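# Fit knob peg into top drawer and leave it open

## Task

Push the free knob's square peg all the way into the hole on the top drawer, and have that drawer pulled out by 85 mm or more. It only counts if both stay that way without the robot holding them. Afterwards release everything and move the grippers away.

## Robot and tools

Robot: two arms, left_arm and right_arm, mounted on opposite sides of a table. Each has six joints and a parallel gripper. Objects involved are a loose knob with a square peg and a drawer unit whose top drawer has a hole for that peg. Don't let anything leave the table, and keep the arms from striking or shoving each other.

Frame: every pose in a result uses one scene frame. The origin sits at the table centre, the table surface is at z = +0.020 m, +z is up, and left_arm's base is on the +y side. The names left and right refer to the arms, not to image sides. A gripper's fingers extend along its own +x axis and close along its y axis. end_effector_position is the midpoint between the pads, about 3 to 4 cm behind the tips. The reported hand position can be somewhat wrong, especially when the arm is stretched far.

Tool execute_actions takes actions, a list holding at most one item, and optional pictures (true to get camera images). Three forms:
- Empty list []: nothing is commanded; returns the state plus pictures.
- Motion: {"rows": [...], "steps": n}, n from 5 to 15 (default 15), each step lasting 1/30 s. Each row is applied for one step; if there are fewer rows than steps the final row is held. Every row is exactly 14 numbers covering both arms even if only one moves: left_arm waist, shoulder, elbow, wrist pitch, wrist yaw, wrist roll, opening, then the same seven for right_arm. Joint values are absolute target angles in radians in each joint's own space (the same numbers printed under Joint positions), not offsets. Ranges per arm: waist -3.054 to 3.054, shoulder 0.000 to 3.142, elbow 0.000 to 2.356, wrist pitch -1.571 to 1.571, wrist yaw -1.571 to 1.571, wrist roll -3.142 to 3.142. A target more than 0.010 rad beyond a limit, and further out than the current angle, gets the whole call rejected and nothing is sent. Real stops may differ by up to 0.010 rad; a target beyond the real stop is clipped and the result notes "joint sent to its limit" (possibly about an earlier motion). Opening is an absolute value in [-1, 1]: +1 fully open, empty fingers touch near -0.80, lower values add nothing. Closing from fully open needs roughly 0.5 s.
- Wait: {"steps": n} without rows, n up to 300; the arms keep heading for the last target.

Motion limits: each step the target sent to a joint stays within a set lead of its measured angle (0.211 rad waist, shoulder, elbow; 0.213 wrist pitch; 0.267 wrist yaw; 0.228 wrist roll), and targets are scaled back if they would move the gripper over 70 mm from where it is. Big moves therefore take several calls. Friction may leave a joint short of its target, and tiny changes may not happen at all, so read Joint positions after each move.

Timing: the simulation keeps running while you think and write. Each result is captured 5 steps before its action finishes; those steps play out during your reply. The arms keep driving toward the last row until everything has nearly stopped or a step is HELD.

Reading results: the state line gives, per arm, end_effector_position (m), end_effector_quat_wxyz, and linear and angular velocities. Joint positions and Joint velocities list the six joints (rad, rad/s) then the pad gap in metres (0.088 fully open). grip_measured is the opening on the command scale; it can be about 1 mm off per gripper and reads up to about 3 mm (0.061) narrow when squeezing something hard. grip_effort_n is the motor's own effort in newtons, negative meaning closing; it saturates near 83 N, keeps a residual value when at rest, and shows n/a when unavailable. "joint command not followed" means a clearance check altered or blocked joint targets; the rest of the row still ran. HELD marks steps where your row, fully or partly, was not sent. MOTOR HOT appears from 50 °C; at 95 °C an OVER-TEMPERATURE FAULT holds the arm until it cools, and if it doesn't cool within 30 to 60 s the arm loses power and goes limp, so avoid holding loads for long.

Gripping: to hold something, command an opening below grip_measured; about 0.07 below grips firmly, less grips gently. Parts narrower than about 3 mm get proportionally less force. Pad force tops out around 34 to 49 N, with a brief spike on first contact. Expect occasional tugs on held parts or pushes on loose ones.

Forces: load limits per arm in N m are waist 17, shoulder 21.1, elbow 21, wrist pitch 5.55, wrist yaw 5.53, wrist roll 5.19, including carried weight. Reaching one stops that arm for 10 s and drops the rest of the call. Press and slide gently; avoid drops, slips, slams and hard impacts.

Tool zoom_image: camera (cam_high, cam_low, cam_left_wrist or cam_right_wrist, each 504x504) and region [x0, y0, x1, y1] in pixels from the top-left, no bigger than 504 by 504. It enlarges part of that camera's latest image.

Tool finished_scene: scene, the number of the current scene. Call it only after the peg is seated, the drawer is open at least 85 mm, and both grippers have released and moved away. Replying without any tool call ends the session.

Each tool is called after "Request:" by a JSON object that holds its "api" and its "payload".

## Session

Request:
{"api": "execute_actions", "payload": {"actions": []}}

Scene clock: 0.00 s of 4500.00 s.
left_arm: end_effector_position=(+0.1322, +0.1468, +0.3880) grip_measured=+0.981 grip_effort_n=n/a end_effector_quat_wxyz=(+0.807, -0.018, -0.025, -0.589) end_effector_velocity=(-0.000, +0.001, -0.004) end_effector_angular_velocity=(+0.014, +0.013, +0.004) | right_arm: end_effector_position=(+0.2122, -0.1565, +0.4500) grip_measured=+0.983 grip_effort_n=n/a end_effector_quat_wxyz=(+0.854, +0.015, -0.018, +0.521) end_effector_velocity=(-0.000, -0.001, -0.006) end_effector_angular_velocity=(-0.023, +0.004, -0.005)
Joint positions: left_arm=[-0.006  0.846  0.651  0.256  0.008 -0.001  0.087] | right_arm=[-0.006  0.855  0.648  0.253 -0.001  0.007  0.087]
Joint velocities: left_arm=[-0.002 -0.007 -0.002 -0.022 -0.007 -0.007 -0.   ] | right_arm=[ 0.002 -0.007 -0.007 -0.022  0.007 -0.007 -0.   ]
Motor temperatures (°C, as the motors report them): left_arm=[26 29 27 27 26 26] | right_arm=[25 26 25 26 28 26]
Heat: left arm: hottest shoulder 29 °C (+0.0 °C/min); right arm: hottest wrist yaw 28 °C (+0.0 °C/min).

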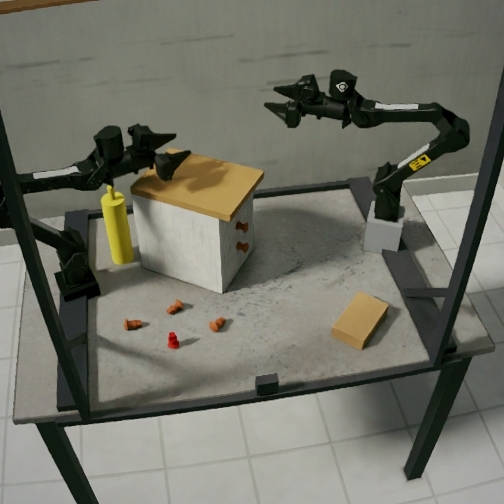

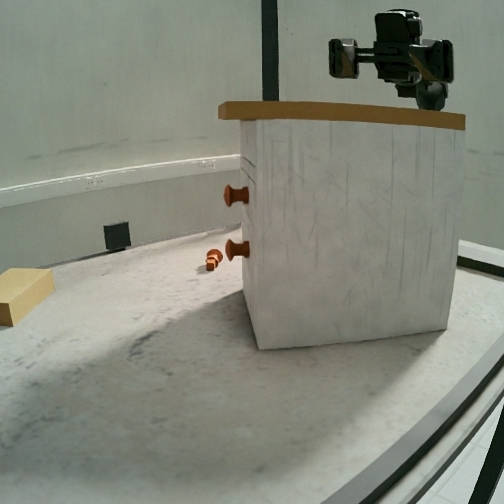

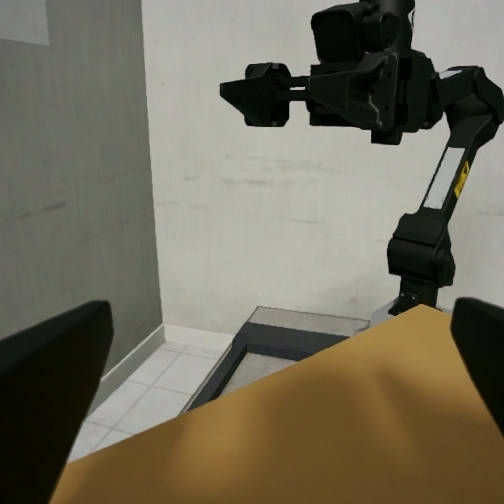

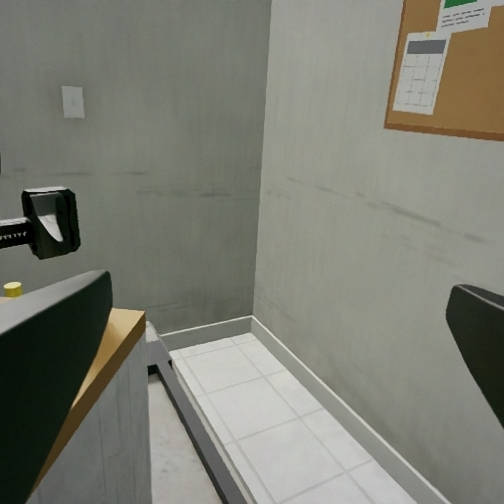

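Request:
{"api": "execute_actions", "payload": {"actions": [{"rows":[[-1.0,0.85,0.65,0.25,0,0,1,0.95,0.85,0.65,0.25,0,0,1]]}]}}

Request:
{"api": "execute_actions", "payload": {"actions": [{"rows":[[-1.0,1.2,1.1,-1.15,0,0,1,0.95,1.3,0.45,0.7,0.3,0,1]]}]}}

Request:
{"api": "execute_actions", "payload": {"actions": [{"steps":30}], "pictures": true}}

Scene clock: 0.50 s of 4500.00 s.
left_arm: end_effector_position=(-0.0483, +0.1423, +0.3870) grip_measured=+0.981 grip_effort_n=-3.0 end_effector_quat_wxyz=(+0.606, -0.023, -0.017, -0.795) end_effector_velocity=(-0.568, +0.156, -0.004) end_effector_angular_velocity=(+0.017, +0.018, -1.877) | right_arm: end_effector_position=(+0.0316, -0.1232, +0.4499) grip_measured=+0.983 grip_effort_n=-3.5 end_effector_quat_wxyz=(+0.666, +0.019, -0.013, +0.745) end_effector_velocity=(-0.582, -0.065, -0.000) end_effector_angular_velocity=(+0.003, -0.007, +1.846)
Joint positions: left_arm=[-0.591  0.847  0.651  0.253 -0.    -0.001  0.087] | right_arm=[0.584 0.855 0.648 0.252 0.002 0.005 0.087]
Joint velocities: left_arm=[-1.868 -0.002 -0.007 -0.007  0.007 -0.022 -0.   ] | right_arm=[ 1.853  0.002 -0.002  0.007  0.007 -0.007  0.   ]
Motor temperatures (°C, as the motors report them): left_arm=[26 29 27 27 26 26] | right_arm=[25 26 26 26 28 26]
Heat: left arm: hottest shoulder 29 °C (+0.0 °C/min); right arm: hottest wrist yaw 28 °C (+0.0 °C/min).
Steps of this call (steps 1 to 5: nothing new was sent; steps 6 to 15: the first 10 steps of this action). Readings (joint positions):
6: left_arm=[-0.029 0.846 0.651 0.256 -0.012 -0.001] | right_arm=[0.020 0.855 0.648 0.253 0.018 0.007]
7: left_arm=[-0.088 0.846 0.651 0.256 -0.011 -0.001] | right_arm=[0.081 0.855 0.648 0.253 0.012 0.007]
9: left_arm=[-0.216 0.846 0.651 0.254 -0.000 -0.001] | right_arm=[0.210 0.855 0.648 0.252 0.002 0.006]
13: left_arm=[-0.467 0.847 0.651 0.253 -0.000 -0.001] | right_arm=[0.460 0.855 0.648 0.252 0.002 0.005]
15: the state above

Scene clock: 1.00 s of 4500.00 s.
left_arm: end_effector_position=(-0.1936, +0.1600, +0.3454) grip_measured=+0.981 grip_effort_n=-3.5 end_effector_quat_wxyz=(+0.421, +0.207, +0.100, -0.877) end_effector_velocity=(+0.093, +0.121, -0.212) end_effector_angular_velocity=(+1.146, -0.917, +0.006) | right_arm: end_effector_position=(-0.0613, -0.0959, +0.3137) grip_measured=+0.983 grip_effort_n=-3.5 end_effector_quat_wxyz=(+0.635, -0.072, +0.033, +0.769) end_effector_velocity=(+0.008, +0.017, -0.167) end_effector_angular_velocity=(-0.254, -0.168, -0.138)
Joint positions: left_arm=[-0.996  1.186  1.076 -0.353  0.003 -0.001  0.087] | right_arm=[0.945 1.27  0.455 0.655 0.284 0.004 0.087]
Joint velocities: left_arm=[-0.017  0.002  0.3   -1.766 -0.022 -0.007  0.   ] | right_arm=[ 0.027  0.476 -0.198  0.374  0.168 -0.007 -0.   ]
Motor temperatures (°C, as the motors report them): left_arm=[26 29 27 27 26 26] | right_arm=[25 26 26 26 28 26]
Heat: left arm: hottest shoulder 29 °C (+0.0 °C/min); right arm: hottest wrist yaw 28 °C (+0.0 °C/min).
Steps of this call (steps 1 to 5: the last 5 steps of your previous action; steps 6 to 15: the first 10 steps of this action). Readings (joint positions):
6: left_arm=[-0.938 0.875 0.682 0.200 0.006 -0.001] | right_arm=[0.904 0.871 0.631 0.289 0.020 0.004]
7: left_arm=[-0.963 0.924 0.742 0.138 0.006 -0.001] | right_arm=[0.916 0.896 0.610 0.348 0.078 0.004]
9: left_arm=[-0.985 1.051 0.877 0.019 0.006 -0.001] | right_arm=[0.926 0.980 0.558 0.438 0.175 0.004]
13: left_arm=[-0.995 1.181 1.048 -0.230 0.004 -0.001] | right_arm=[0.942 1.213 0.473 0.624 0.270 0.004]
15: the state above

Scene clock: 2.00 s of 4500.00 s.
left_arm: end_effector_position=(-0.1164, +0.2573, +0.2392) grip_measured=+0.981 grip_effort_n=-3.0 end_effector_quat_wxyz=(+0.351, +0.526, +0.255, -0.731) end_effector_velocity=(-0.001, -0.000, +0.000) end_effector_angular_velocity=(+0.003, +0.015, +0.021) | right_arm: end_effector_position=(-0.0610, -0.0937, +0.3135) grip_measured=+0.983 grip_effort_n=-4.0 end_effector_quat_wxyz=(+0.639, -0.065, +0.029, +0.766) end_effector_velocity=(+0.000, -0.001, -0.005) end_effector_angular_velocity=(-0.019, -0.016, +0.006)
Joint positions: left_arm=[-0.997  1.196  1.094 -1.148  0.003 -0.001  0.087] | right_arm=[0.947 1.291 0.45  0.697 0.297 0.004 0.087]
Joint velocities: left_arm=[ 0.002 -0.002 -0.002  0.007  0.007 -0.022 -0.   ] | right_arm=[-0.002 -0.002 -0.002 -0.022 -0.007 -0.007 -0.   ]
Motor temperatures (°C, as the motors report them): left_arm=[26 29 27 27 26 26] | right_arm=[25 26 26 27 28 26]
Heat: left arm: hottest shoulder 29 °C (+0.0 °C/min); right arm: hottest wrist yaw 28 °C (+0.0 °C/min).
Kept back: nothing.
Steps of this call (steps 1 to 5: the last 5 steps of your previous action; steps 6 to 30: the robot went on to your last target). Readings (joint positions):
1: left_arm=[-0.997 1.186 1.084 -0.415 0.003 -0.001] | right_arm=[0.946 1.281 0.451 0.668 0.288 0.004]
2: left_arm=[-0.997 1.186 1.089 -0.476 0.003 -0.001] | right_arm=[0.947 1.286 0.450 0.679 0.291 0.004]
4: left_arm=[-0.997 1.188 1.094 -0.602 0.003 -0.001] | right_arm=[0.947 1.288 0.450 0.694 0.294 0.004]
8: left_arm=[-0.997 1.195 1.094 -0.853 0.003 -0.001] | right_arm=[0.947 1.291 0.450 0.696 0.296 0.004]
30: the state above

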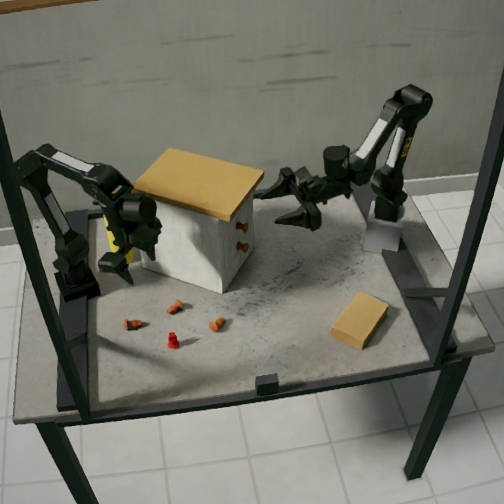

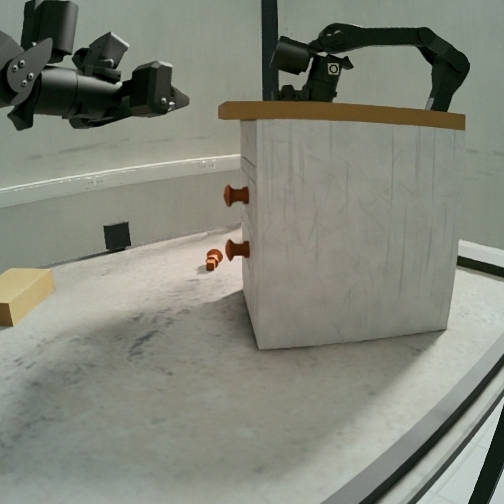

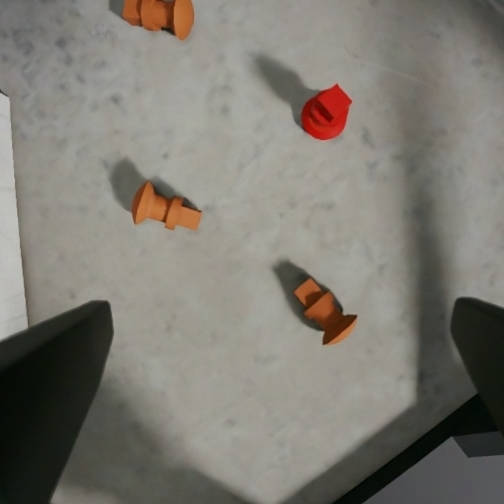

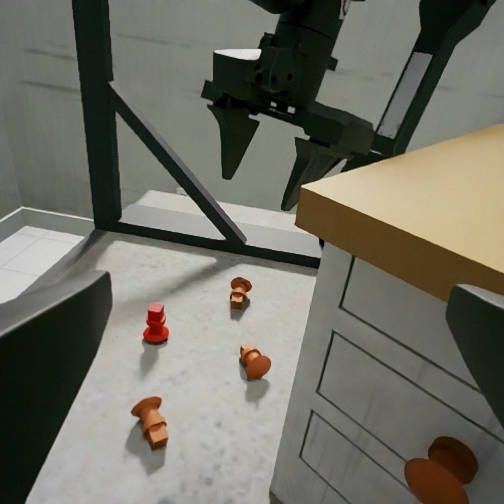

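Request:
{"api": "zoom_image", "payload": {"camera": "cam_right_wrist", "region": [110, 265, 300, 455]}}

Request:
{"api": "zoom_image", "payload": {"camera": "cam_left_wrist", "region": [90, 0, 390, 360]}}

Region (110, 265, 300, 455) of cam_right_wrist's 504x504 image, scaled by 2.653, with more detail than that image has.

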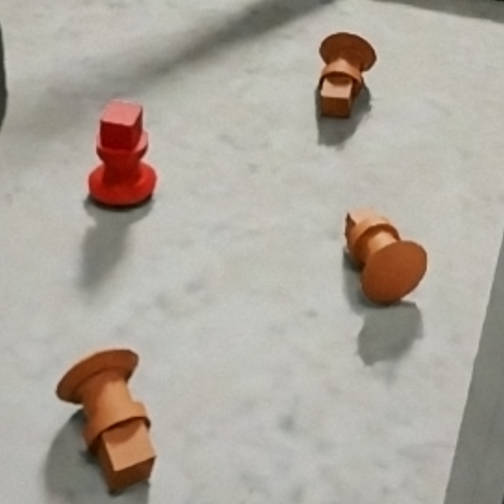

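Region (90, 0, 390, 360) of cam_left_wrist's 504x504 image, scaled by 1.400, with more detail than that image has.

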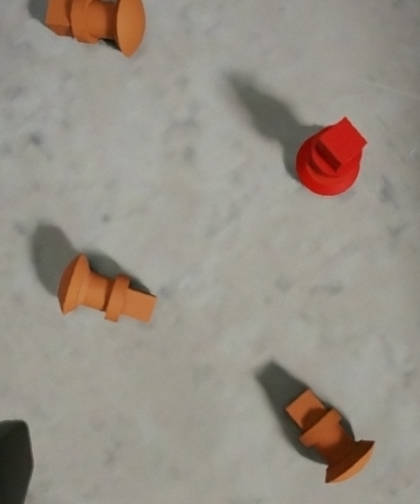

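Request:
{"api": "execute_actions", "payload": {"actions": [{"rows":[[-0.89,1.725,1.015,-0.874,0,-1.35,0.2,0.95,1.3,0.45,0.7,0,0,0.4]]}]}}

Request:
{"api": "execute_actions", "payload": {"actions": [{"steps":22}], "pictures": true}}

Scene clock: 2.77 s of 4500.00 s.
left_arm: end_effector_position=(-0.1188, +0.2062, +0.1058) grip_measured=+0.225 grip_effort_n=-15.1 end_effector_quat_wxyz=(+0.518, +0.475, +0.516, -0.490) end_effector_velocity=(+0.060, +0.090, -0.250) end_effector_angular_velocity=(+0.829, -0.488, +1.987) | right_arm: end_effector_position=(-0.1030, -0.1080, +0.3123) grip_measured=+0.417 grip_effort_n=-18.4 end_effector_quat_wxyz=(+0.522, -0.061, +0.039, +0.850) end_effector_velocity=(-0.011, -0.007, -0.001) end_effector_angular_velocity=(-0.001, +0.007, +0.093)
Joint positions: left_arm=[-0.893  1.686  1.021 -0.883  0.001 -0.638  0.05 ] | right_arm=[0.951 1.292 0.45  0.697 0.01  0.004 0.059]
Joint velocities: left_arm=[ 0.002  0.769 -0.198  0.007 -0.007 -1.985 -0.016] | right_arm=[-0.002 -0.002 -0.007  0.007 -0.095 -0.007 -0.009]
Motor temperatures (°C, as the motors report them): left_arm=[26 29 28 27 26 26] | right_arm=[25 26 26 27 28 26]
Heat: left arm: hottest shoulder 29 °C (+0.0 °C/min); right arm: hottest wrist yaw 28 °C (+0.0 °C/min).
Steps of this call (steps 1 to 13: the robot went on to your last target; steps 14 to 23: the first 10 steps of this action). Readings (joint positions):
14: left_arm=[-0.989 1.219 1.086 -1.123 0.008 -0.042] | right_arm=[0.943 1.291 0.450 0.697 0.251 0.004]
15: left_arm=[-0.965 1.250 1.078 -1.057 0.007 -0.106] | right_arm=[0.943 1.291 0.450 0.697 0.169 0.004]
17: left_arm=[-0.922 1.362 1.067 -0.947 0.001 -0.236] | right_arm=[0.950 1.292 0.450 0.697 0.073 0.004]
21: left_arm=[-0.894 1.608 1.032 -0.891 0.001 -0.504] | right_arm=[0.951 1.292 0.450 0.697 0.018 0.004]
23: the state above

Scene clock: 3.50 s of 4500.00 s.
left_arm: end_effector_position=(-0.1174, +0.2080, +0.0963) grip_measured=+0.202 grip_effort_n=-16.5 end_effector_quat_wxyz=(+0.652, +0.276, +0.652, -0.271) end_effector_velocity=(+0.002, +0.002, +0.000) end_effector_angular_velocity=(+0.002, -0.010, +0.005) | right_arm: end_effector_position=(-0.1039, -0.1085, +0.3123) grip_measured=+0.403 grip_effort_n=-18.4 end_effector_quat_wxyz=(+0.519, -0.061, +0.039, +0.852) end_effector_velocity=(+0.002, -0.000, -0.005) end_effector_angular_velocity=(-0.017, -0.016, +0.001)
Joint positions: left_arm=[-0.892  1.717  1.014 -0.875  0.001 -1.346  0.049] | right_arm=[0.951 1.292 0.45  0.697 0.003 0.004 0.059]
Joint velocities: left_arm=[-0.002 -0.002 -0.002 -0.007 -0.007 -0.007  0.   ] | right_arm=[-0.007 -0.002 -0.002 -0.022 -0.007 -0.007 -0.   ]
Motor temperatures (°C, as the motors report them): left_arm=[26 29 28 27 26 26] | right_arm=[25 26 26 27 28 26]
Heat: left arm: hottest shoulder 29 °C (+0.0 °C/min); right arm: hottest wrist yaw 28 °C (+0.0 °C/min).
Kept back: nothing.
Steps of this call (steps 1 to 5: the last 5 steps of your previous action; steps 6 to 22: the robot went on to your last target). Readings (joint positions):
1: left_arm=[-0.893 1.705 1.015 -0.883 0.001 -0.705] | right_arm=[0.951 1.292 0.450 0.697 0.008 0.004]
2: left_arm=[-0.893 1.714 1.013 -0.883 0.001 -0.772] | right_arm=[0.951 1.292 0.450 0.697 0.006 0.004]
4: left_arm=[-0.893 1.716 1.013 -0.876 0.001 -0.906] | right_arm=[0.951 1.292 0.450 0.697 0.005 0.004]
8: left_arm=[-0.893 1.717 1.014 -0.875 0.001 -1.175] | right_arm=[0.951 1.292 0.450 0.697 0.003 0.004]
22: the state above

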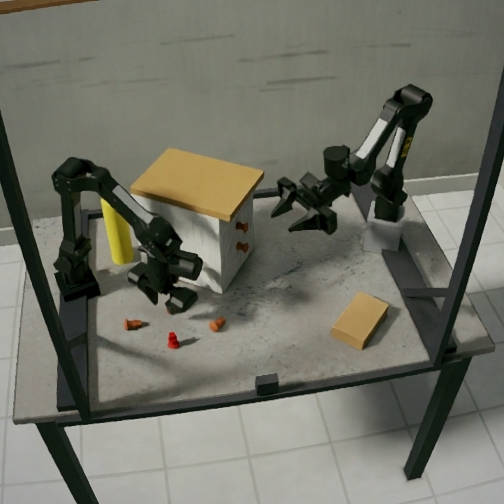

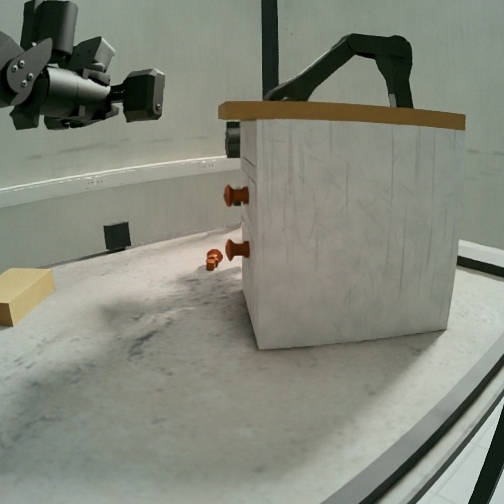

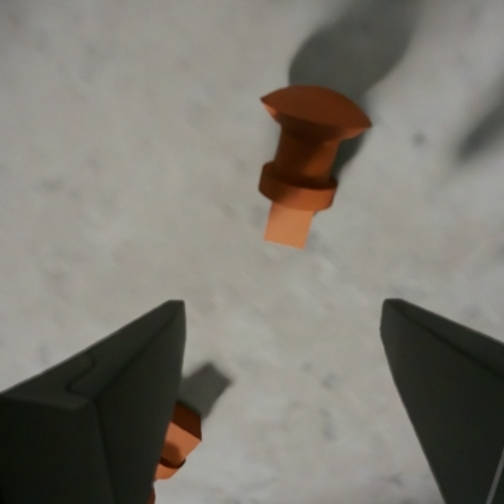

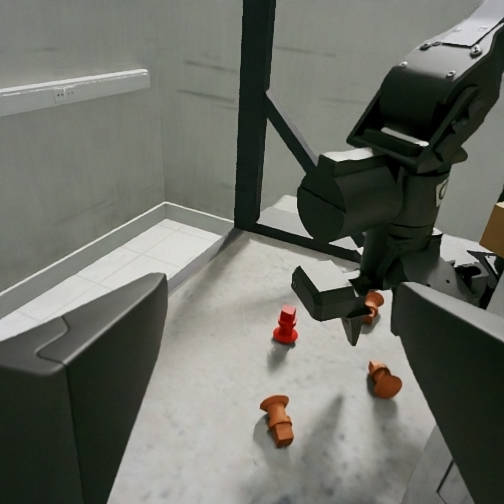

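Request:
{"api": "execute_actions", "payload": {"actions": [{"rows":[[-0.848,1.795,0.985,-0.778,0,-1.09,0.1,0.914,1.7,0.5,1.0,0,0,0.4]]}]}}

Request:
{"api": "execute_actions", "payload": {"actions": [{"steps":8}], "pictures": true}}

Scene clock: 3.97 s of 4500.00 s.
left_arm: end_effector_position=(-0.1106, +0.1958, +0.0723) grip_measured=+0.104 grip_effort_n=-16.5 end_effector_quat_wxyz=(+0.620, +0.341, +0.621, -0.336) end_effector_velocity=(-0.005, -0.006, +0.000) end_effector_angular_velocity=(-0.035, +0.012, -0.073) | right_arm: end_effector_position=(-0.1102, -0.0680, +0.2437) grip_measured=+0.403 grip_effort_n=-18.4 end_effector_quat_wxyz=(+0.530, -0.088, +0.058, +0.842) end_effector_velocity=(-0.002, +0.014, +0.007) end_effector_angular_velocity=(+0.124, +0.053, -0.004)
Joint positions: left_arm=[-0.85   1.787  0.991 -0.781  0.001 -1.099  0.044] | right_arm=[ 0.917  1.687  0.495  0.981 -0.001  0.004  0.059]
Joint velocities: left_arm=[-0.007 -0.002 -0.002  0.037 -0.007  0.066 -0.002] | right_arm=[-0.012  0.125  0.002  0.256 -0.007 -0.007 -0.   ]
Motor temperatures (°C, as the motors report them): left_arm=[26 29 28 27 26 26] | right_arm=[25 26 26 27 28 26]
Heat: left arm: hottest shoulder 29 °C (+0.0 °C/min); right arm: hottest wrist yaw 28 °C (+0.0 °C/min).
Steps of this call (steps 1 to 4: the robot went on to your last target; steps 5 to 14: the first 10 steps of this action). Readings (joint positions):
5: left_arm=[-0.889 1.725 1.011 -0.862 0.001 -1.299] | right_arm=[0.947 1.322 0.452 0.745 -0.000 0.004]
6: left_arm=[-0.880 1.737 1.009 -0.829 0.001 -1.234] | right_arm=[0.939 1.376 0.465 0.823 -0.001 0.004]
8: left_arm=[-0.860 1.768 1.006 -0.797 0.001 -1.157] | right_arm=[0.924 1.496 0.494 0.918 -0.001 0.004]
12: left_arm=[-0.850 1.787 0.991 -0.786 0.001 -1.107] | right_arm=[0.917 1.663 0.497 0.965 -0.001 0.004]
14: the state above

Scene clock: 4.23 s of 4500.00 s.
left_arm: end_effector_position=(-0.1108, +0.1956, +0.0723) grip_measured=+0.102 grip_effort_n=-16.5 end_effector_quat_wxyz=(+0.619, +0.342, +0.620, -0.339) end_effector_velocity=(+0.000, +0.002, +0.000) end_effector_angular_velocity=(+0.003, -0.010, -0.015) | right_arm: end_effector_position=(-0.1105, -0.0670, +0.2465) grip_measured=+0.403 grip_effort_n=-18.4 end_effector_quat_wxyz=(+0.530, -0.082, +0.054, +0.842) end_effector_velocity=(+0.000, -0.001, -0.001) end_effector_angular_velocity=(-0.010, +0.005, +0.003)
Joint positions: left_arm=[-0.85   1.787  0.991 -0.78   0.001 -1.093  0.044] | right_arm=[ 0.917  1.69   0.496  0.998 -0.001  0.004  0.059]
Joint velocities: left_arm=[-0.007 -0.002 -0.002 -0.007 -0.007  0.007 -0.   ] | right_arm=[-0.002 -0.002 -0.002 -0.007 -0.007  0.007 -0.   ]
Motor temperatures (°C, as the motors report them): left_arm=[26 30 28 27 26 26] | right_arm=[25 26 26 27 28 26]
Heat: left arm: hottest shoulder 30 °C (+0.0 °C/min); right arm: hottest wrist yaw 28 °C (+0.0 °C/min).
Kept back: nothing.
Steps of this call (steps 1 to 5: the last 5 steps of your previous action; steps 6 to 8: the robot went on to your last target). Readings (joint positions):
1: left_arm=[-0.850 1.787 0.991 -0.780 0.001 -1.097] | right_arm=[0.917 1.688 0.495 0.990 -0.001 0.004]
2: left_arm=[-0.850 1.787 0.991 -0.780 0.001 -1.096] | right_arm=[0.917 1.688 0.495 0.996 -0.001 0.004]
4: left_arm=[-0.850 1.787 0.991 -0.780 0.001 -1.094] | right_arm=[0.917 1.688 0.496 0.998 -0.001 0.004]
8: the state above

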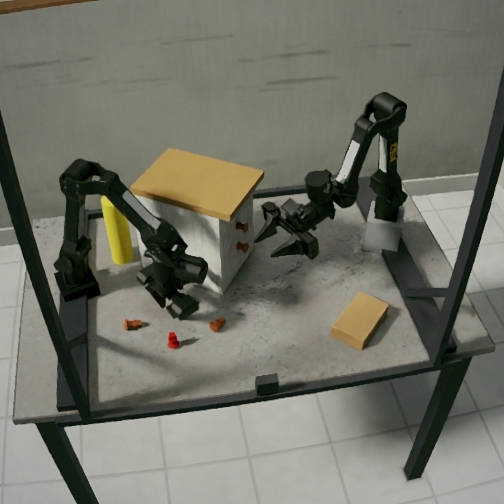

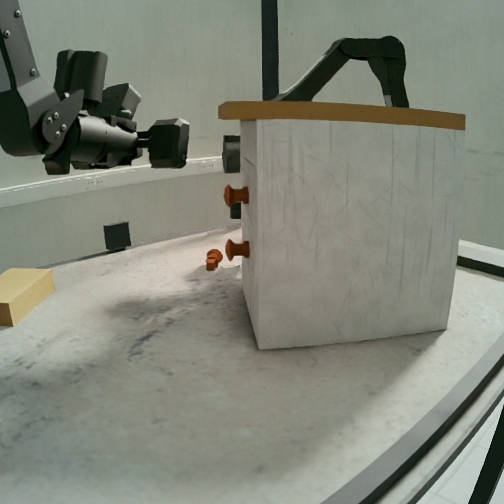

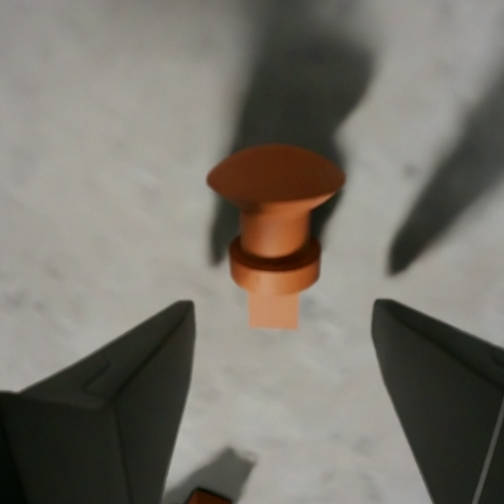

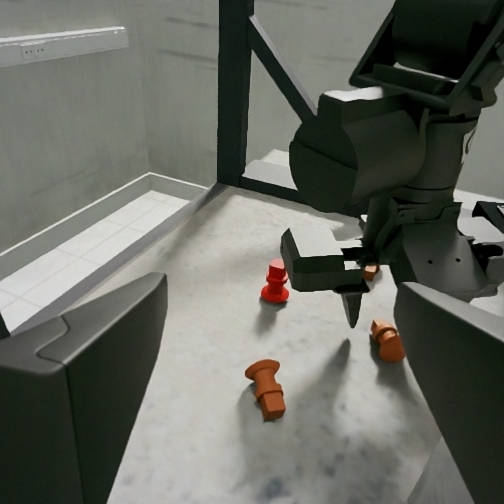

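Request:
{"api": "execute_actions", "payload": {"actions": [{"rows":[[-0.854,1.81,0.947,-0.728,0,-1.09,-0.2,0.914,2.0,0.6,1.2,0,0,0.4]]}]}}

Request:
{"api": "execute_actions", "payload": {"actions": [{"rows":[[-0.854,1.81,0.947,-0.728,0,-1.09,-0.72,0.914,2.0,0.6,1.2,0,0,0.4]]}], "pictures": true}}

Scene clock: 4.73 s of 4500.00 s.
left_arm: end_effector_position=(-0.1105, +0.1973, +0.0623) grip_measured=-0.191 grip_effort_n=-16.5 end_effector_quat_wxyz=(+0.619, +0.341, +0.620, -0.341) end_effector_velocity=(+0.001, +0.002, +0.000) end_effector_angular_velocity=(+0.003, -0.010, +0.005) | right_arm: end_effector_position=(-0.1239, -0.0388, +0.1988) grip_measured=+0.403 grip_effort_n=-18.4 end_effector_quat_wxyz=(+0.530, -0.085, +0.056, +0.842) end_effector_velocity=(-0.005, +0.005, +0.033) end_effector_angular_velocity=(+0.141, +0.061, +0.011)
Joint positions: left_arm=[-0.852  1.799  0.959 -0.729  0.002 -1.093  0.03 ] | right_arm=[ 0.917  1.988  0.593  1.191 -0.001  0.004  0.059]
Joint velocities: left_arm=[-0.002 -0.002 -0.002 -0.007 -0.007 -0.007 -0.004] | right_arm=[ 0.002 -0.002 -0.002  0.154 -0.007 -0.007 -0.   ]
Motor temperatures (°C, as the motors report them): left_arm=[26 30 28 27 26 26] | right_arm=[25 26 26 27 28 26]
Heat: left arm: hottest shoulder 30 °C (+0.0 °C/min); right arm: hottest wrist yaw 28 °C (+0.0 °C/min).
Steps of this call (steps 1 to 5: the robot went on to your last target; steps 6 to 15: the first 10 steps of this action). Readings (joint positions):
6: left_arm=[-0.850 1.788 0.985 -0.769 0.001 -1.093] | right_arm=[0.917 1.721 0.505 1.041 -0.001 0.004]
7: left_arm=[-0.850 1.789 0.978 -0.753 0.001 -1.093] | right_arm=[0.917 1.775 0.531 1.109 -0.001 0.004]
9: left_arm=[-0.850 1.795 0.966 -0.742 0.001 -1.093] | right_arm=[0.917 1.883 0.586 1.157 -0.001 0.004]
13: left_arm=[-0.851 1.799 0.959 -0.730 0.002 -1.093] | right_arm=[0.917 1.982 0.593 1.177 -0.001 0.004]
15: the state above

Scene clock: 5.23 s of 4500.00 s.
left_arm: end_effector_position=(-0.1106, +0.1974, +0.0620) grip_measured=-0.650 grip_effort_n=-83.5 end_effector_quat_wxyz=(+0.619, +0.340, +0.620, -0.342) end_effector_velocity=(+0.003, +0.001, +0.000) end_effector_angular_velocity=(-0.005, -0.023, +0.005) | right_arm: end_effector_position=(-0.1243, -0.0381, +0.2008) grip_measured=+0.403 grip_effort_n=-18.4 end_effector_quat_wxyz=(+0.530, -0.082, +0.054, +0.842) end_effector_velocity=(+0.000, -0.000, +0.002) end_effector_angular_velocity=(+0.008, +0.001, +0.016)
Joint positions: left_arm=[-0.852  1.799  0.958 -0.728  0.002 -1.093  0.007] | right_arm=[ 0.917  1.988  0.595  1.198 -0.001  0.004  0.059]
Joint velocities: left_arm=[-0.002 -0.002 -0.002 -0.007 -0.022 -0.007 -0.   ] | right_arm=[-0.007 -0.002 -0.002  0.007 -0.022 -0.007 -0.   ]
Motor temperatures (°C, as the motors report them): left_arm=[26 30 28 27 26 26] | right_arm=[25 26 26 27 28 26]
Heat: left arm: hottest shoulder 30 °C (+11.5 °C/min); right arm: hottest wrist yaw 28 °C (+0.0 °C/min).
Steps of this call (steps 1 to 5: the last 5 steps of your previous action; steps 6 to 15: the first 10 steps of this action). Readings (joint positions):
6: left_arm=[-0.852 1.799 0.958 -0.728 0.002 -1.093] | right_arm=[0.917 1.988 0.595 1.198 -0.001 0.004]
7: left_arm=[-0.852 1.799 0.958 -0.728 0.002 -1.093] | right_arm=[0.917 1.988 0.595 1.198 -0.001 0.004]
9: left_arm=[-0.852 1.799 0.958 -0.728 0.002 -1.093] | right_arm=[0.917 1.988 0.595 1.198 -0.001 0.004]
13: left_arm=[-0.852 1.799 0.958 -0.728 0.002 -1.093] | right_arm=[0.917 1.988 0.595 1.198 -0.001 0.004]
15: the state above

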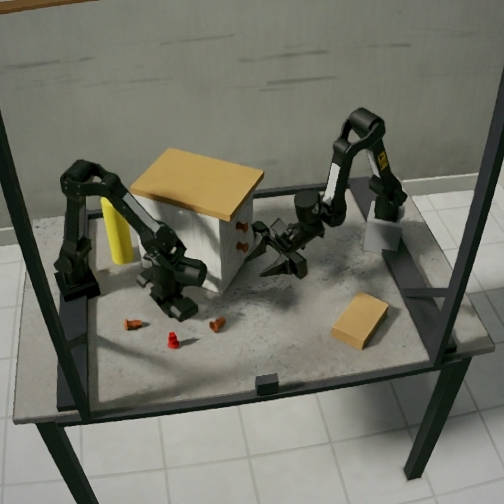

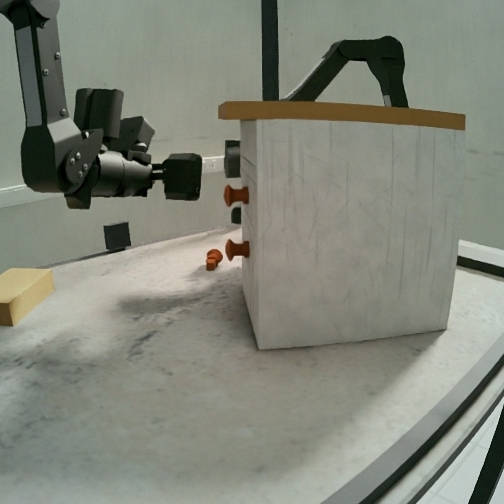

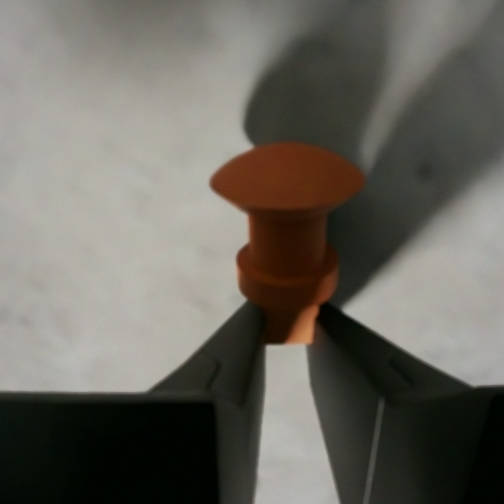

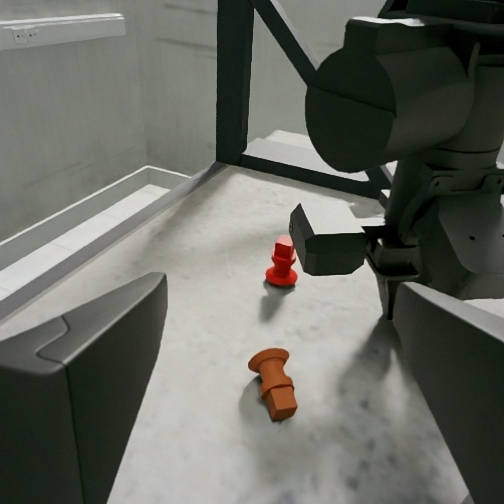

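Request:
{"api": "execute_actions", "payload": {"actions": [{"rows":[[-0.95,1.75,1.25,-1.07,0,-1.08,-0.72,0.914,2.0,0.6,1.2,0,0,0.4]],"steps":12}]}}

Request:
{"api": "execute_actions", "payload": {"actions": [{"rows":[[-0.95,2.078,1.794,-1.287,0,-1.08,-0.72,0.914,2.0,0.6,1.2,0,0,0.4]]}]}}

Request:
{"api": "execute_actions", "payload": {"actions": [{"rows":[[-0.95,2.078,1.794,-1.287,0,-1.08,-0.72,0.9,2.27,0.87,1.195,0,0,0.2]]}]}}

Request:
{"api": "execute_actions", "payload": {"actions": [{"rows":[[-0.95,2.078,1.794,-1.287,0,-1.08,-0.72,0.894,2.32,0.96,1.16,0,0,0.2],[-0.95,2.078,1.794,-1.287,0,-1.08,-0.72,0.894,2.32,0.96,1.16,0,0,0.2],[-0.95,2.078,1.794,-1.287,0,-1.08,-0.72,0.894,2.36,1.04,1.13,0,0,0.2],[-0.95,2.078,1.794,-1.287,0,-1.08,-0.72,0.894,2.36,1.04,1.13,0,0,0.2],[-0.95,2.078,1.794,-1.287,0,-1.08,-0.72,0.894,2.41,1.12,1.095,0,0,0.2],[-0.95,2.078,1.794,-1.287,0,-1.08,-0.72,0.894,2.41,1.12,1.095,0,0,0.2],[-0.95,2.078,1.794,-1.287,0,-1.08,-0.72,0.894,2.455,1.2,1.06,0,0,0.2]]}]}}

Request:
{"api": "execute_actions", "payload": {"actions": [{"steps":12}], "pictures": true}}

Scene clock: 5.90 s of 4500.00 s.
left_arm: end_effector_position=(-0.1506, +0.1899, +0.1400) grip_measured=-0.650 grip_effort_n=-83.5 end_effector_quat_wxyz=(+0.599, +0.362, +0.601, -0.386) end_effector_velocity=(-0.040, -0.019, +0.206) end_effector_angular_velocity=(-0.252, +0.173, -0.078) | right_arm: end_effector_position=(-0.1243, -0.0381, +0.2008) grip_measured=+0.403 grip_effort_n=-18.4 end_effector_quat_wxyz=(+0.530, -0.082, +0.054, +0.842) end_effector_velocity=(+0.001, -0.002, -0.003) end_effector_angular_velocity=(-0.007, -0.013, -0.003)
Joint positions: left_arm=[-0.95   1.747  1.236 -1.027 -0.    -1.083  0.007] | right_arm=[ 0.917  1.988  0.595  1.198 -0.001  0.004  0.059]
Joint velocities: left_arm=[-0.071 -0.31   0.471 -0.476 -0.007  0.007 -0.   ] | right_arm=[ 0.002 -0.002 -0.007 -0.007  0.007 -0.007 -0.   ]
Motor temperatures (°C, as the motors report them): left_arm=[26 30 28 27 26 26] | right_arm=[25 26 26 27 28 26]
Heat: left arm: hottest shoulder 30 °C (+10.2 °C/min); right arm: hottest wrist yaw 28 °C (+0.0 °C/min).
Steps of this call (steps 1 to 5: the last 5 steps of your previous action; steps 6 to 13: the robot went on to your last target; steps 14 to 20: the first 7 steps of this action). Readings (joint positions):
14: left_arm=[-0.858 1.796 0.987 -0.775 -0.002 -1.091] | right_arm=[0.917 1.988 0.595 1.198 -0.001 0.004]
15: left_arm=[-0.878 1.796 1.032 -0.851 -0.004 -1.090] | right_arm=[0.917 1.988 0.595 1.198 -0.001 0.004]
17: left_arm=[-0.923 1.786 1.136 -0.956 -0.001 -1.085] | right_arm=[0.917 1.988 0.595 1.198 -0.001 0.004]
20: the state above

Scene clock: 6.40 s of 4500.00 s.
left_arm: end_effector_position=(-0.1947, +0.1293, +0.1568) grip_measured=-0.650 grip_effort_n=-83.5 end_effector_quat_wxyz=(+0.601, +0.386, +0.599, -0.363) end_effector_velocity=(-0.080, -0.110, +0.185) end_effector_angular_velocity=(-0.477, +0.337, +0.005) | right_arm: end_effector_position=(-0.1243, -0.0381, +0.2008) grip_measured=+0.403 grip_effort_n=-18.4 end_effector_quat_wxyz=(+0.530, -0.082, +0.054, +0.842) end_effector_velocity=(-0.002, -0.002, -0.001) end_effector_angular_velocity=(-0.012, +0.007, +0.018)
Joint positions: left_arm=[-0.951  2.074  1.746 -1.276 -0.    -1.082  0.007] | right_arm=[ 0.917  1.988  0.595  1.198 -0.001  0.004  0.059]
Joint velocities: left_arm=[-0.002 -0.032  0.706 -0.154 -0.007 -0.007 -0.   ] | right_arm=[-0.002 -0.002 -0.002 -0.007 -0.022  0.007 -0.   ]
Motor temperatures (°C, as the motors report them): left_arm=[26 30 28 27 26 26] | right_arm=[25 26 26 28 28 26]
Heat: left arm: hottest shoulder 30 °C (+9.4 °C/min); right arm: hottest wrist pitch 28 °C (+0.0 °C/min).
Steps of this call (steps 1 to 5: the last 5 steps of your previous action; steps 6 to 15: the first 10 steps of this action). Readings (joint positions):
6: left_arm=[-0.951 1.775 1.284 -1.120 -0.000 -1.083] | right_arm=[0.917 1.988 0.595 1.198 -0.001 0.004]
7: left_arm=[-0.951 1.825 1.347 -1.190 -0.000 -1.083] | right_arm=[0.917 1.988 0.595 1.198 -0.001 0.004]
9: left_arm=[-0.951 1.937 1.476 -1.228 -0.000 -1.083] | right_arm=[0.917 1.988 0.595 1.198 -0.001 0.004]
13: left_arm=[-0.951 2.070 1.686 -1.271 -0.000 -1.082] | right_arm=[0.917 1.988 0.595 1.198 -0.001 0.004]
15: the state above

Scene clock: 6.90 s of 4500.00 s.
left_arm: end_effector_position=(-0.1998, +0.1222, +0.1704) grip_measured=-0.650 grip_effort_n=-83.5 end_effector_quat_wxyz=(+0.600, +0.371, +0.600, -0.378) end_effector_velocity=(+0.000, -0.003, +0.003) end_effector_angular_velocity=(-0.018, +0.004, +0.010) | right_arm: end_effector_position=(-0.1422, +0.0166, +0.1601) grip_measured=+0.208 grip_effort_n=-18.4 end_effector_quat_wxyz=(+0.536, -0.087, +0.058, +0.838) end_effector_velocity=(-0.012, +0.021, +0.018) end_effector_angular_velocity=(+0.055, +0.038, +0.018)
Joint positions: left_arm=[-0.951  2.068  1.792 -1.286 -0.    -1.082  0.007] | right_arm=[ 0.902  2.255  0.853  1.193 -0.001  0.004  0.049]
Joint velocities: left_arm=[ 0.002 -0.007  0.002  0.007 -0.007 -0.007 -0.   ] | right_arm=[-0.002  0.022  0.095 -0.007 -0.022  0.007 -0.003]
Motor temperatures (°C, as the motors report them): left_arm=[26 30 28 27 26 26] | right_arm=[25 27 26 28 28 26]
Heat: left arm: hottest shoulder 30 °C (+8.7 °C/min); right arm: hottest wrist pitch 28 °C (+0.0 °C/min).
Steps of this call (steps 1 to 5: the last 5 steps of your previous action; steps 6 to 15: the first 10 steps of this action). Readings (joint positions):
6: left_arm=[-0.951 2.066 1.792 -1.285 -0.000 -1.082] | right_arm=[0.916 2.017 0.620 1.203 -0.001 0.004]
7: left_arm=[-0.951 2.068 1.792 -1.286 -0.000 -1.082] | right_arm=[0.913 2.068 0.678 1.208 -0.001 0.004]
9: left_arm=[-0.951 2.068 1.792 -1.286 -0.000 -1.082] | right_arm=[0.906 2.176 0.797 1.198 -0.001 0.004]
13: left_arm=[-0.951 2.068 1.792 -1.286 -0.000 -1.082] | right_arm=[0.902 2.250 0.846 1.193 -0.001 0.004]
15: the state above

Scene clock: 7.40 s of 4500.00 s.
left_arm: end_effector_position=(-0.1998, +0.1222, +0.1704) grip_measured=-0.650 grip_effort_n=-83.5 end_effector_quat_wxyz=(+0.600, +0.371, +0.600, -0.378) end_effector_velocity=(-0.000, +0.003, +0.002) end_effector_angular_velocity=(+0.006, +0.004, -0.010) | right_arm: end_effector_position=(-0.1666, +0.0775, +0.1525) grip_measured=+0.203 grip_effort_n=-18.4 end_effector_quat_wxyz=(+0.539, -0.075, +0.051, +0.837) end_effector_velocity=(-0.025, +0.061, -0.042) end_effector_angular_velocity=(-0.054, -0.018, -0.011)
Joint positions: left_arm=[-0.951  2.068  1.792 -1.286 -0.    -1.082  0.007] | right_arm=[ 0.896  2.423  1.166  1.076 -0.001  0.004  0.049]
Joint velocities: left_arm=[-0.002 -0.007 -0.002 -0.007  0.007  0.007 -0.   ] | right_arm=[-0.002  0.237  0.364 -0.183  0.007  0.007 -0.   ]
Motor temperatures (°C, as the motors report them): left_arm=[26 30 28 27 26 26] | right_arm=[25 27 26 28 28 26]
Heat: left arm: hottest shoulder 30 °C (+8.1 °C/min); right arm: hottest wrist pitch 28 °C (+0.0 °C/min).
Steps of this call (steps 1 to 5: the last 5 steps of your previous action; steps 6 to 15: the first 10 steps of this action). Readings (joint positions):
6: left_arm=[-0.951 2.068 1.792 -1.286 -0.000 -1.082] | right_arm=[0.902 2.263 0.874 1.191 -0.001 0.004]
7: left_arm=[-0.951 2.068 1.792 -1.286 -0.000 -1.082] | right_arm=[0.901 2.276 0.898 1.181 -0.001 0.004]
9: left_arm=[-0.951 2.068 1.792 -1.286 -0.000 -1.082] | right_arm=[0.898 2.311 0.966 1.155 -0.001 0.004]
13: left_arm=[-0.951 2.068 1.792 -1.286 -0.000 -1.082] | right_arm=[0.896 2.396 1.121 1.094 -0.001 0.004]
15: the state above

Scene clock: 7.80 s of 4500.00 s.
left_arm: end_effector_position=(-0.1998, +0.1222, +0.1704) grip_measured=-0.650 grip_effort_n=-83.5 end_effector_quat_wxyz=(+0.600, +0.371, +0.600, -0.378) end_effector_velocity=(+0.001, +0.002, +0.000) end_effector_angular_velocity=(+0.002, -0.010, +0.005) | right_arm: end_effector_position=(-0.1686, +0.0819, +0.1503) grip_measured=+0.203 grip_effort_n=-18.4 end_effector_quat_wxyz=(+0.539, -0.076, +0.051, +0.837) end_effector_velocity=(-0.002, -0.003, -0.007) end_effector_angular_velocity=(-0.022, -0.016, +0.011)
Joint positions: left_arm=[-0.951  2.068  1.792 -1.286 -0.    -1.082  0.007] | right_arm=[ 0.896  2.438  1.192  1.063 -0.001  0.004  0.049]
Joint velocities: left_arm=[-0.002 -0.002 -0.002 -0.007 -0.007 -0.007 -0.   ] | right_arm=[ 0.002  0.002 -0.002 -0.022 -0.007 -0.007 -0.   ]
Motor temperatures (°C, as the motors report them): left_arm=[26 30 28 27 26 26] | right_arm=[25 27 26 28 28 26]
Heat: left arm: hottest shoulder 30 °C (+7.7 °C/min); right arm: hottest wrist pitch 28 °C (+0.0 °C/min).
Kept back: nothing.
Steps of this call (steps 1 to 5: the last 5 steps of your previous action; steps 6 to 12: the robot went on to your last target). Readings (joint positions):
1: left_arm=[-0.951 2.068 1.792 -1.286 -0.000 -1.082] | right_arm=[0.896 2.429 1.175 1.071 -0.001 0.004]
2: left_arm=[-0.951 2.068 1.792 -1.286 -0.000 -1.082] | right_arm=[0.896 2.433 1.180 1.068 -0.001 0.004]
4: left_arm=[-0.951 2.068 1.792 -1.286 -0.000 -1.082] | right_arm=[0.896 2.437 1.186 1.065 -0.001 0.004]
8: left_arm=[-0.951 2.068 1.792 -1.286 -0.000 -1.082] | right_arm=[0.896 2.438 1.191 1.063 -0.001 0.004]
12: the state above

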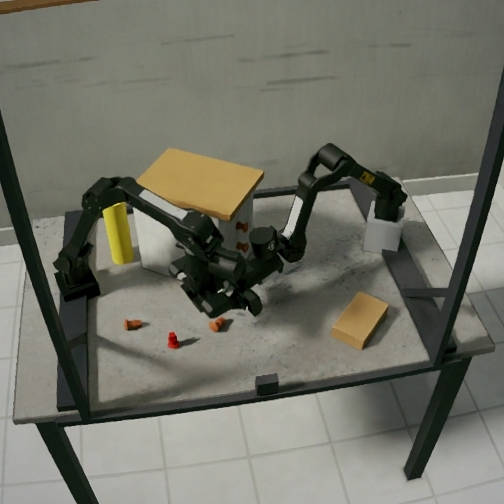

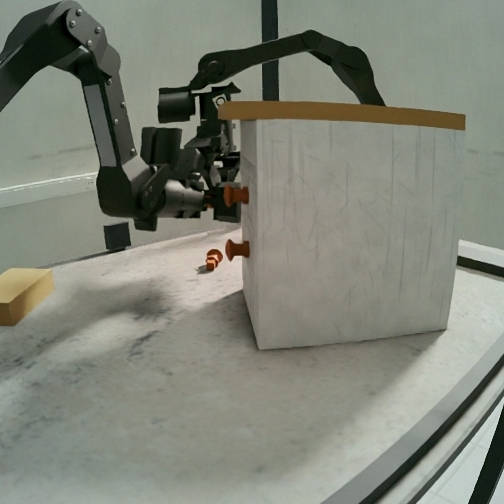

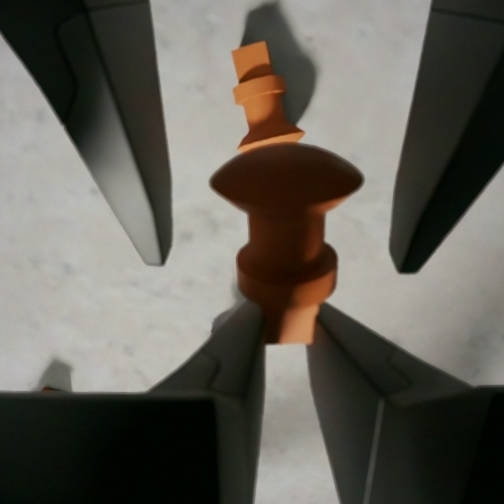

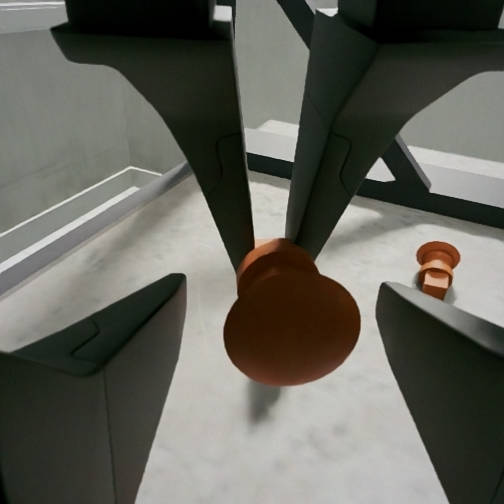

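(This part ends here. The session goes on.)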